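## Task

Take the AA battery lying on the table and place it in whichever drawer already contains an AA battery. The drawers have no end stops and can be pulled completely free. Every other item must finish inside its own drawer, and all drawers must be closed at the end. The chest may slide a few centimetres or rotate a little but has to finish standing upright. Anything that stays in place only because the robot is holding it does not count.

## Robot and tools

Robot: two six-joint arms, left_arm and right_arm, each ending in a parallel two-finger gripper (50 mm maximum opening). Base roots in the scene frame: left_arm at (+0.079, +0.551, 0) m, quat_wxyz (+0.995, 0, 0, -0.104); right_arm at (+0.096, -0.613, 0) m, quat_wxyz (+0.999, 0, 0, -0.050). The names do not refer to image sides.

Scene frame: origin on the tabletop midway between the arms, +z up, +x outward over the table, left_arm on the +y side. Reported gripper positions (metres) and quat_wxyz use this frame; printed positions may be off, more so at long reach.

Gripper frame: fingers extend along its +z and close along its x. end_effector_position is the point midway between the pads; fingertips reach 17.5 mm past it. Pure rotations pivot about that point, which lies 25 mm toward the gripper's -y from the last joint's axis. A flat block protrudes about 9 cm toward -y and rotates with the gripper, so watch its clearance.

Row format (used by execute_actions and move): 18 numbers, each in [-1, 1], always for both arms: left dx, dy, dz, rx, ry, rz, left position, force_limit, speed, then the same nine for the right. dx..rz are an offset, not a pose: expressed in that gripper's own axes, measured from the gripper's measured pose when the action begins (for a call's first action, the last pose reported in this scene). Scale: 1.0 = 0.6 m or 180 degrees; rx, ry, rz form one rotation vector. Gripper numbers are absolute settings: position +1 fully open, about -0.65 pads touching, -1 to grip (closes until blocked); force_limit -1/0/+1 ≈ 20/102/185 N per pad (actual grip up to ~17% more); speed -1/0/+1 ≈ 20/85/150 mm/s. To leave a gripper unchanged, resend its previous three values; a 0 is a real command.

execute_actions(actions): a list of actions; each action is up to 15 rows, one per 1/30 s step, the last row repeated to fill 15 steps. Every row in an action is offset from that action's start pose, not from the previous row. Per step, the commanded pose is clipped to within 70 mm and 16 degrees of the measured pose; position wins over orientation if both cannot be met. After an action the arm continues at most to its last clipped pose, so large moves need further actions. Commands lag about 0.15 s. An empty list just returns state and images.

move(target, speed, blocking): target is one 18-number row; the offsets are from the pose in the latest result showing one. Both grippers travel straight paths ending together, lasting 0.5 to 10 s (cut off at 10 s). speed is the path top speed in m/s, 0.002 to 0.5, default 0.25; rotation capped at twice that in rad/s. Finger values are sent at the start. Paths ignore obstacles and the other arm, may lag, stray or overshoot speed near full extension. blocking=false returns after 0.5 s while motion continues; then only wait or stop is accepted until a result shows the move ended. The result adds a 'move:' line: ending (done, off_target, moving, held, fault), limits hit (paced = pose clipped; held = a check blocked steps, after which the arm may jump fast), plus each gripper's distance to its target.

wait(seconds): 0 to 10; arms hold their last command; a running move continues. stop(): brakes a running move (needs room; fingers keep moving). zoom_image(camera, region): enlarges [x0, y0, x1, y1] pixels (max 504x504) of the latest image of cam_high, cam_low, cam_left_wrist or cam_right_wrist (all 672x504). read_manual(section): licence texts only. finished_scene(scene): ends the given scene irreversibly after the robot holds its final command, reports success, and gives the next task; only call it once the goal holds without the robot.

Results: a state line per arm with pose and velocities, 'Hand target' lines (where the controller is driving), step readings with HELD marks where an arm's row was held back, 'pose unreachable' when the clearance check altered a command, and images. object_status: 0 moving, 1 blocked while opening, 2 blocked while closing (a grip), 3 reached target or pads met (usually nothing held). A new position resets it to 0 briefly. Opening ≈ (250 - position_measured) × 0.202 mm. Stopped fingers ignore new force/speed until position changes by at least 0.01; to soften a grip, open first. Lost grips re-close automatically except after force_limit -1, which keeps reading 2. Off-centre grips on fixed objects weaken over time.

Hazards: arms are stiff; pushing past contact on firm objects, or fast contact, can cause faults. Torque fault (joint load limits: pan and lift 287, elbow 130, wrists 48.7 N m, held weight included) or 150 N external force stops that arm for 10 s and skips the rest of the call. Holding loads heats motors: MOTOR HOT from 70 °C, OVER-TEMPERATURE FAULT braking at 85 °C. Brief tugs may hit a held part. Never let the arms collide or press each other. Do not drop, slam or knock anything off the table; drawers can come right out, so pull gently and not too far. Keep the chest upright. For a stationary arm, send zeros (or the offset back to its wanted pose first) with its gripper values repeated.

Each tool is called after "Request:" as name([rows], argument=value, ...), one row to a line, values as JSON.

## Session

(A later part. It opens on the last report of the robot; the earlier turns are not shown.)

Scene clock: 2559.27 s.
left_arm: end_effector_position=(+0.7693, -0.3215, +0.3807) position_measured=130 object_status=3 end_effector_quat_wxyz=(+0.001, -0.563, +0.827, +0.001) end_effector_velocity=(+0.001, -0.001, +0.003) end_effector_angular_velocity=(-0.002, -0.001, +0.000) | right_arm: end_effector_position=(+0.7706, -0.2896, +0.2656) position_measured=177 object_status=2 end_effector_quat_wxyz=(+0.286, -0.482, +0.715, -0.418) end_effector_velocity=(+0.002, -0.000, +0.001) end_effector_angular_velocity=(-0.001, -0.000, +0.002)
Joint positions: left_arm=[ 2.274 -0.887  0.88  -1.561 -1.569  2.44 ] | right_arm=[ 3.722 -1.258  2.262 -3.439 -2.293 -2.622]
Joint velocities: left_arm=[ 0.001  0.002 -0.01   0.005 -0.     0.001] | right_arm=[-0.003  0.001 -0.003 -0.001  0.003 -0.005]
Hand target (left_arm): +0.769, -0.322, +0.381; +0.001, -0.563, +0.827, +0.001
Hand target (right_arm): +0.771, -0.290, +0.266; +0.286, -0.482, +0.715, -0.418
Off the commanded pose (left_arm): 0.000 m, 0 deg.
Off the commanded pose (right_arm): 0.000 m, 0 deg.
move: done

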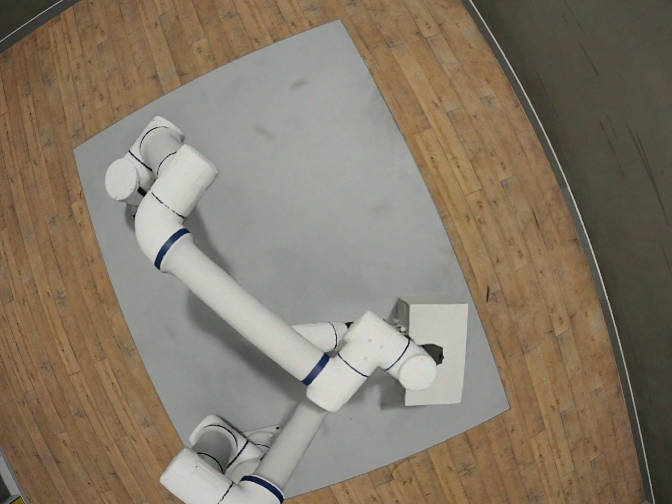

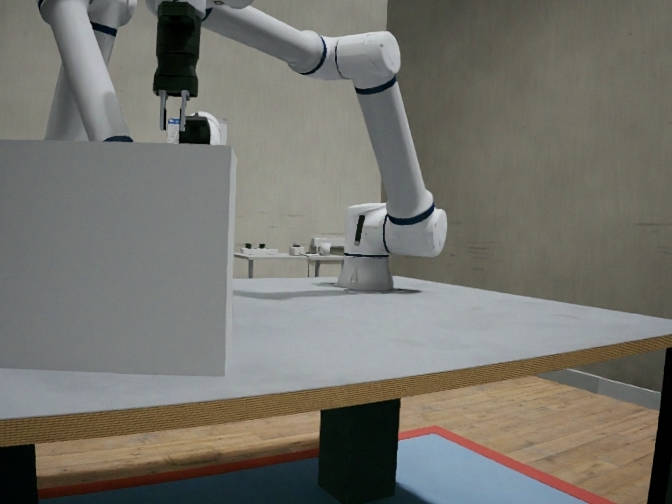

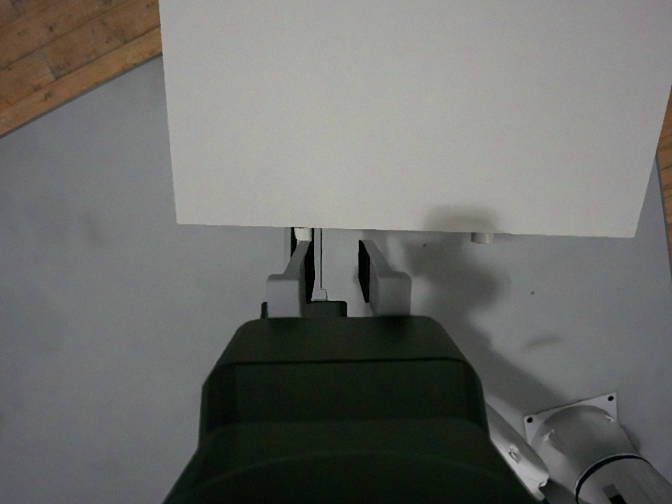

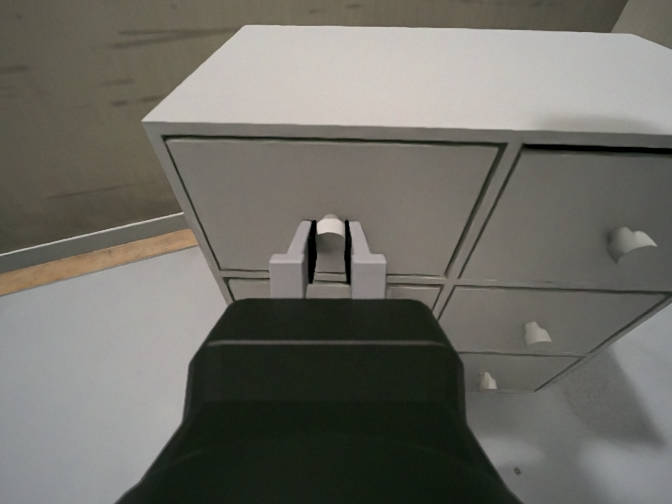

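Request:
zoom_image(camera="cam_left_wrist", region=[270, 210, 350, 270])

Request:
zoom_image(camera="cam_left_wrist", region=[440, 210, 520, 270])

Region (270, 210, 350, 270) of cam_left_wrist's 672x504 image, scaled by 6.300, with more detail than that image has; it fills the top 378 rows of this view, and the rest is white.

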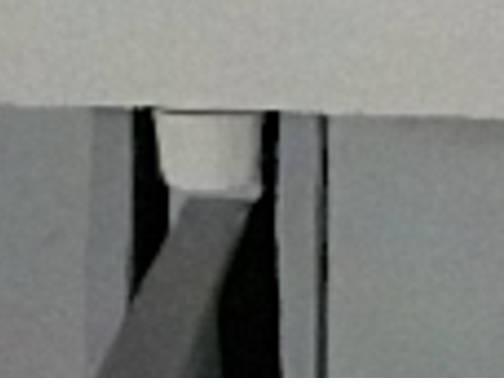

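Region (440, 210, 520, 270) of cam_left_wrist's 672x504 image, scaled by 6.300, with more detail than that image has; it fills the top 378 rows of this view, and the rest is white.

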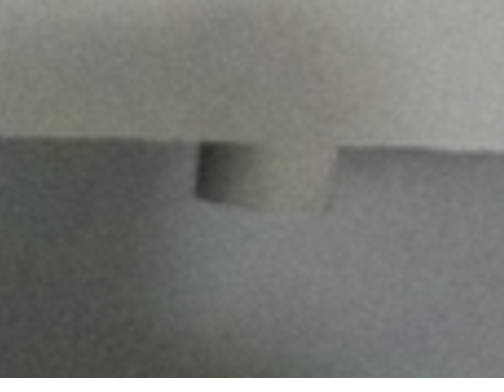

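Request:
execute_actions([
  [[0,0,0,0,0,0,0.15,-0.5,0,0,-0.0002,0.0003,0,0,0,-1,-0.5,1],[0,0,0,0,0,0,0.15,-0.5,0,0,-0.0006,0.001,0,0,0,-1,-0.5,1],[0,0,0,0,0,0,0.15,-0.5,0,0,-0.001,0.0019,0,0,0,-1,-0.5,1],[0,0,0,0,0,0,0.15,-0.5,0,0,-0.0014,0.0026,0,0,0,-1,-0.5,1],[0,0,0,0,0,0,0.15,-0.5,0,0,-0.0016,0.0029,0,0,0,-1,-0.5,1],[0,0,0,0,0,0,0.15,-0.5,0,0,-0.0016,0.0029,0,0,0,-1,-0.5,1],[0,0,0,0,0,0,0.15,-0.5,0,0,-0.0016,0.0029,0,0,0,-1,-0.5,1],[0,0,0,0,0,0,0.15,-0.5,0,0,-0.0016,0.0029,0,0,0,-1,-0.5,1],[0,0,0,0,0,0,0.15,-0.5,0,0,-0.0016,0.0029,0,0,0,-1,-0.5,1],[0,0,0,0,0,0,0.15,-0.5,0,0,-0.0016,0.0029,0,0,0,-1,-0.5,1],[0,0,0,0,0,0,0.15,-0.5,0,0,-0.0016,0.0029,0,0,0,0.5,-0.5,1],[0,0,0,0,0,0,0.15,-0.5,0,0,-0.0016,0.0029,0,0,0,0.5,-0.5,1],[0,0,0,0,0,0,0.15,-0.5,0,0,-0.0016,0.0029,0,0,0,0.5,-0.5,1],[0,0,0,0,0,0,0.15,-0.5,0,0,-0.0016,0.0029,0,0,0,0.5,-0.5,1],[0,0,0,0,0,0,0.15,-0.5,0,0,-0.0016,0.0029,0,0,0,0.5,-0.5,1]],
  [[0,0,0,0,0,0,0.15,-0.5,0,0,0,-0.0013,0,0,0,0.5,-0.5,1],[0,0,0,0,0,0,0.15,-0.5,0,0,0,-0.0049,0,0,0,0.5,-0.5,1],[0,0,0,0,0,0,0.15,-0.5,0,0,0,-0.0104,0,0,0,0.5,-0.5,1],[0,0,0,0,0,0,0.15,-0.5,0,0,0,-0.0175,0,0,0,0.5,-0.5,1],[0,0,0,0,0,0,0.15,-0.5,0,0,0,-0.0259,0,0,0,0.5,-0.5,1],[0,0,0,0,0,0,0.15,-0.5,0,0,0,-0.0352,0,0,0,0.5,-0.5,1],[0,0,0,0,0,0,0.15,-0.5,0,0,0,-0.045,0,0,0,0.5,-0.5,1],[0,0,0,0,0,0,0.15,-0.5,0,0,0,-0.055,0,0,0,0.5,-0.5,1],[0,0,0,0,0,0,0.15,-0.5,0,0,0,-0.0648,0,0,0,0.5,-0.5,1],[0,0,0,0,0,0,0.15,-0.5,0,0,0,-0.0741,0,0,0,0.5,-0.5,1],[0,0,0,0,0,0,0.15,-0.5,0,0,0,-0.0825,0,0,0,0.5,-0.5,1],[0,0,0,0,0,0,0.15,-0.5,0,0,0,-0.0896,0,0,0,0.5,-0.5,1],[0,0,0,0,0,0,0.15,-0.5,0,0,0,-0.0951,0,0,0,0.5,-0.5,1],[0,0,0,0,0,0,0.15,-0.5,0,0,0,-0.0987,0,0,0,0.5,-0.5,1],[0,0,0,0,0,0,0.15,-0.5,0,0,0,-0.1,0,0,0,0.5,-0.5,1]],
])

Scene clock: 2679.43 s.
left_arm: end_effector_position=(+0.7694, -0.3214, +0.3807) position_measured=130 object_status=3 end_effector_quat_wxyz=(+0.001, -0.563, +0.827, +0.001) end_effector_velocity=(-0.000, -0.000, +0.000) end_effector_angular_velocity=(-0.000, -0.000, -0.001) | right_arm: end_effector_position=(+0.7350, -0.2753, +0.2883) position_measured=78 object_status=3 end_effector_quat_wxyz=(+0.287, -0.483, +0.714, -0.418) end_effector_velocity=(-0.084, +0.034, +0.051) end_effector_angular_velocity=(+0.001, -0.001, +0.002)
Joint positions: left_arm=[ 2.274 -0.887  0.88  -1.561 -1.569  2.44 ] | right_arm=[ 3.775 -1.323  2.283 -3.366 -2.332 -2.577]
Joint velocities: left_arm=[-0.     0.    -0.    -0.     0.     0.001] | right_arm=[ 0.128 -0.15   0.043  0.186 -0.093  0.117]
Hand target (left_arm): +0.769, -0.321, +0.381; +0.001, -0.563, +0.827, +0.001
Hand target (right_arm): +0.724, -0.271, +0.295; +0.287, -0.483, +0.714, -0.418
Off the commanded pose (left_arm): 0.000 m, 0 deg.
Off the commanded pose (right_arm): 0.014 m, 0 deg.
Step readings (end_effector_position; steps 1 to 15: 1st action; 16 to 30: 2nd action):
0: left_arm (+0.7694, -0.3215, +0.3810) | right_arm (+0.7709, -0.2897, +0.2656)
1: left_arm (+0.7694, -0.3215, +0.3810) | right_arm (+0.7709, -0.2897, +0.2656)
2: left_arm (+0.7694, -0.3215, +0.3810) | right_arm (+0.7709, -0.2897, +0.2656)
4: left_arm (+0.7695, -0.3216, +0.3811) | right_arm (+0.7712, -0.2898, +0.2656)
8: left_arm (+0.7694, -0.3215, +0.3807) | right_arm (+0.7720, -0.2901, +0.2656)
15: left_arm (+0.7694, -0.3214, +0.3807) | right_arm (+0.7723, -0.2903, +0.2657)
16: left_arm (+0.7694, -0.3214, +0.3807) | right_arm (+0.7723, -0.2903, +0.2657)
17: left_arm (+0.7694, -0.3214, +0.3807) | right_arm (+0.7723, -0.2902, +0.2658)
19: left_arm (+0.7694, -0.3214, +0.3807) | right_arm (+0.7707, -0.2895, +0.2670)
23: left_arm (+0.7694, -0.3214, +0.3807) | right_arm (+0.7605, -0.2856, +0.2728)
30: end_effector_position above

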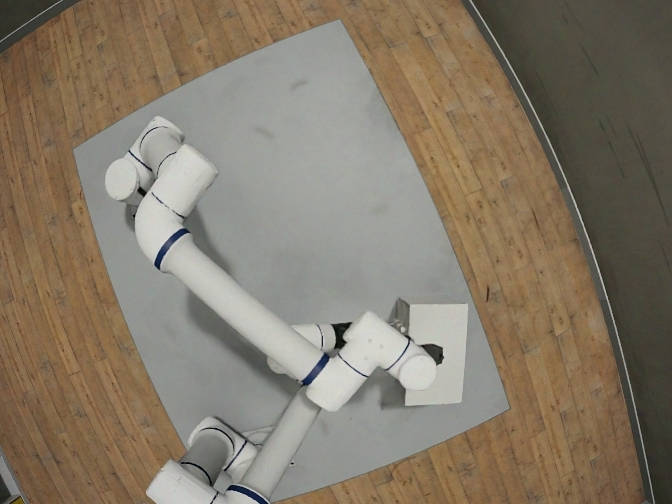

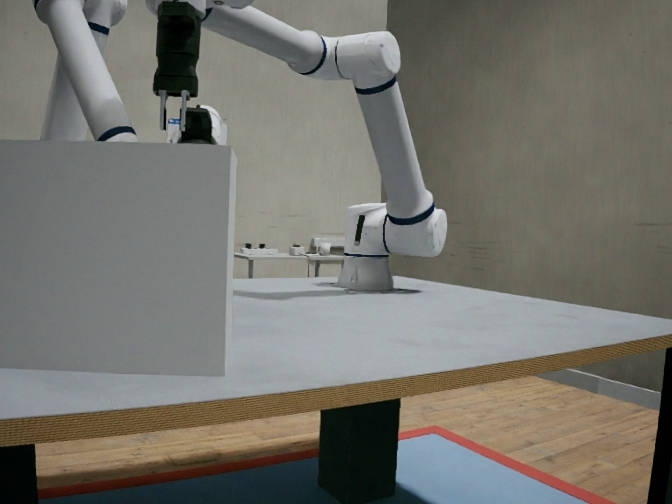

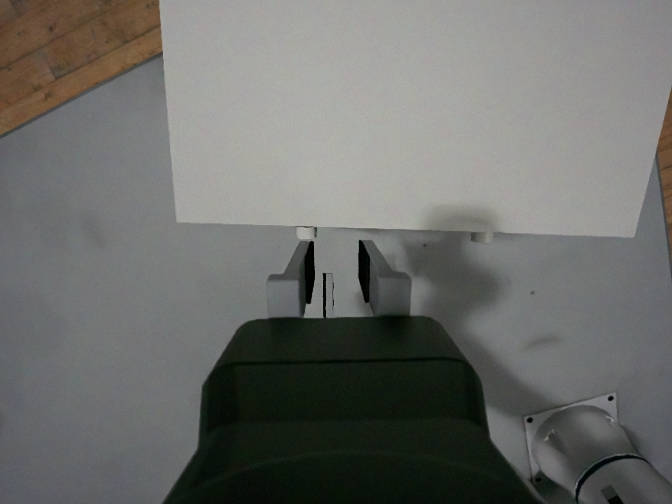

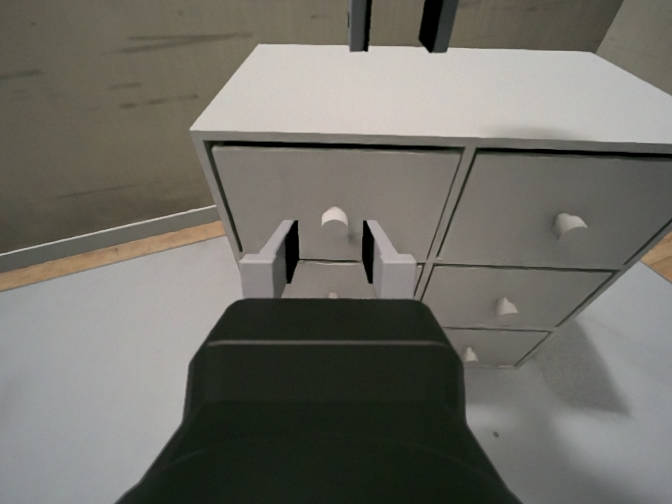

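Request:
execute_actions(actions=[])

Scene clock: 2687.67 s.
left_arm: end_effector_position=(+0.7694, -0.3214, +0.3807) position_measured=130 object_status=3 end_effector_quat_wxyz=(+0.001, -0.563, +0.827, +0.001) end_effector_velocity=(-0.001, -0.000, +0.000) end_effector_angular_velocity=(-0.000, +0.000, +0.002) | right_arm: end_effector_position=(+0.7241, -0.2712, +0.2948) position_measured=78 object_status=3 end_effector_quat_wxyz=(+0.287, -0.483, +0.714, -0.418) end_effector_velocity=(-0.000, +0.000, +0.000) end_effector_angular_velocity=(+0.000, -0.000, +0.000)
Joint positions: left_arm=[ 2.274 -0.887  0.88  -1.561 -1.569  2.44 ] | right_arm=[ 3.791 -1.343  2.289 -3.341 -2.344 -2.561]
Joint velocities: left_arm=[-0.001 -0.     0.     0.    -0.    -0.002] | right_arm=[ 0.    -0.001  0.     0.     0.     0.   ]
Hand target (left_arm): +0.769, -0.321, +0.381; +0.001, -0.563, +0.827, +0.001
Hand target (right_arm): +0.724, -0.271, +0.295; +0.287, -0.483, +0.714, -0.418
Off the commanded pose (left_arm): 0.000 m, 0 deg.
Off the commanded pose (right_arm): 0.000 m, 0 deg.

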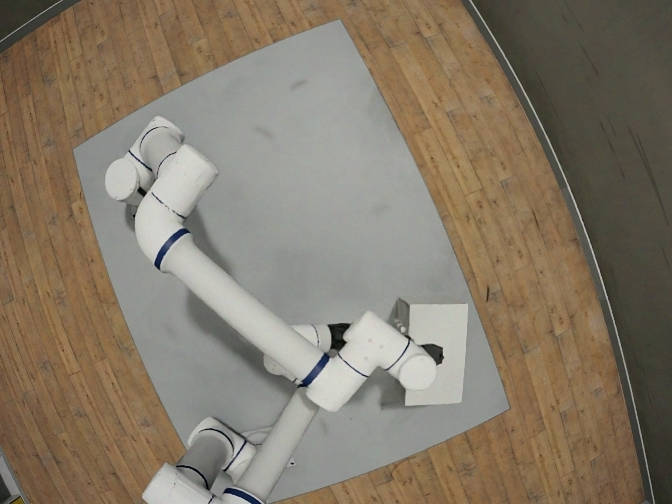

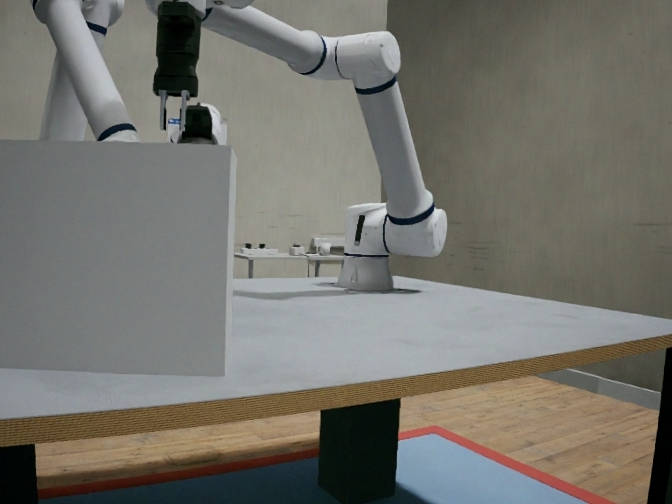

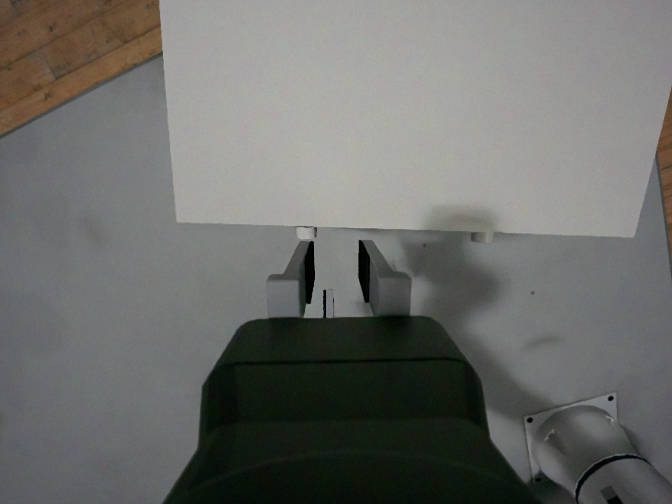

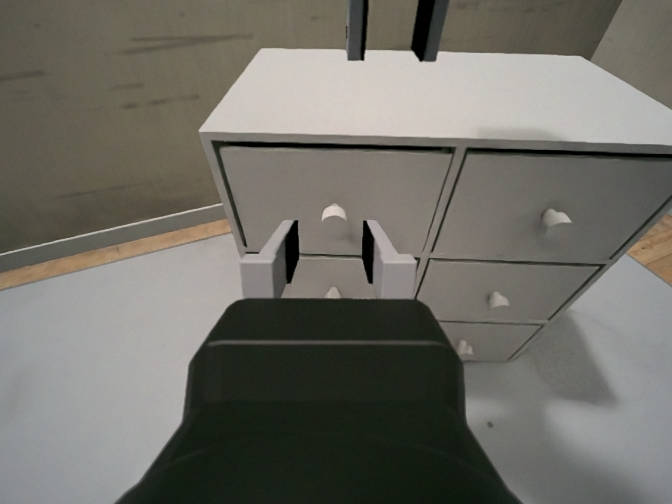

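Request:
zoom_image(camera="cam_right_wrist", region=[190, 110, 672, 380])

Request:
zoom_image(camera="cam_left_wrist", region=[160, 190, 660, 280])

Region (190, 110, 672, 380) of cam_right_wrist's 672x504 image, scaled by 1.046, with more detail than that image has; it fills the top 282 rows of this view, and the rest is white.

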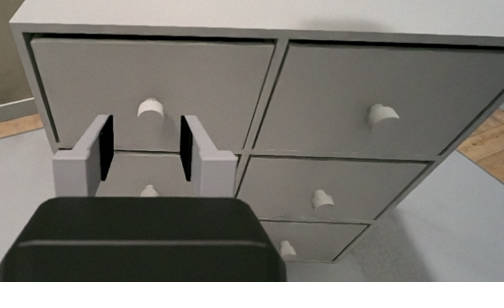

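Region (160, 190, 660, 280) of cam_left_wrist's 672x504 image, scaled by 1.008, with more detail than that image has; it fills the top 91 rows of this view, and the rest is white.

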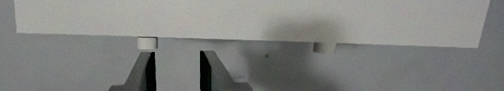

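Request:
zoom_image(camera="cam_left_wrist", region=[270, 205, 350, 255])

Request:
zoom_image(camera="cam_left_wrist", region=[445, 210, 525, 260])

Request:
zoom_image(camera="cam_right_wrist", region=[200, 125, 480, 270])

Region (270, 205, 350, 255) of cam_left_wrist's 672x504 image, scaled by 6.300, with more detail than that image has; it fills the top 315 rows of this view, and the rest is white.

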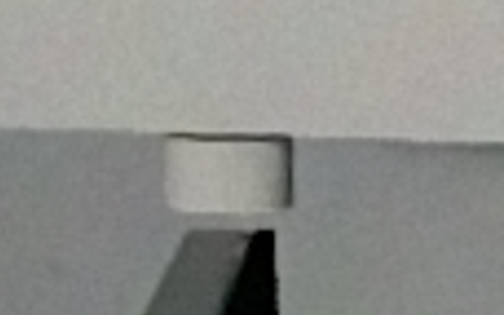

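Region (445, 210, 525, 260) of cam_left_wrist's 672x504 image, scaled by 6.300, with more detail than that image has; it fills the top 315 rows of this view, and the rest is white.

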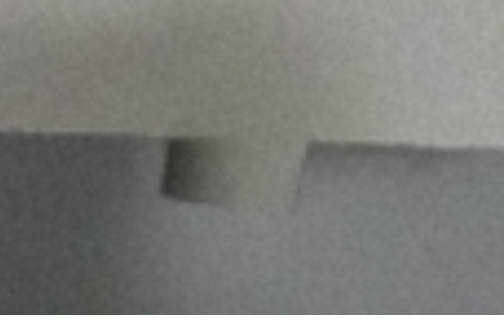

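Region (200, 125, 480, 270) of cam_right_wrist's 672x504 image, scaled by 1.800, with more detail than that image has; it fills the top 261 rows of this view, and the rest is white.

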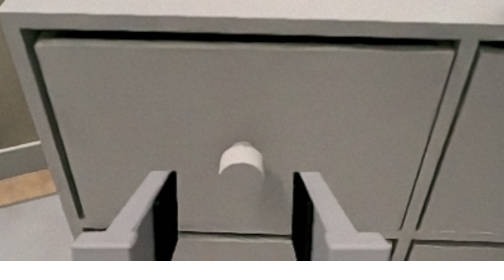

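Request:
zoom_image(camera="cam_left_wrist", region=[170, 205, 420, 250])

Request:
zoom_image(camera="cam_left_wrist", region=[400, 210, 650, 255])

Request:
zoom_image(camera="cam_high", region=[360, 280, 486, 420])

Region (170, 205, 420, 250) of cam_left_wrist's 672x504 image, scaled by 2.016, with more detail than that image has; it fills the top 91 rows of this view, and the rest is white.

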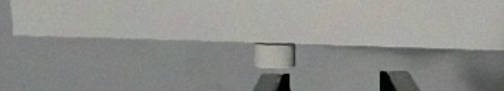

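Region (400, 210, 650, 255) of cam_left_wrist's 672x504 image, scaled by 2.016, with more detail than that image has; it fills the top 91 rows of this view, and the rest is white.

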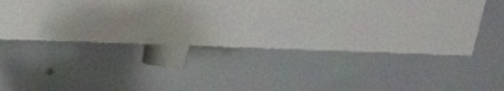

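Region (360, 280, 486, 420) of cam_high's 672x504 image, scaled by 3.600, with more detail than that image has; it fills the left 454 columns of this view, and the rest is white.

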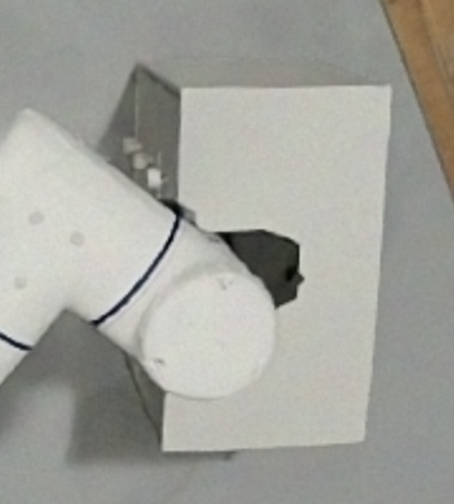

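Request:
finished_scene(scene=2)

The scene is finished: the task was done.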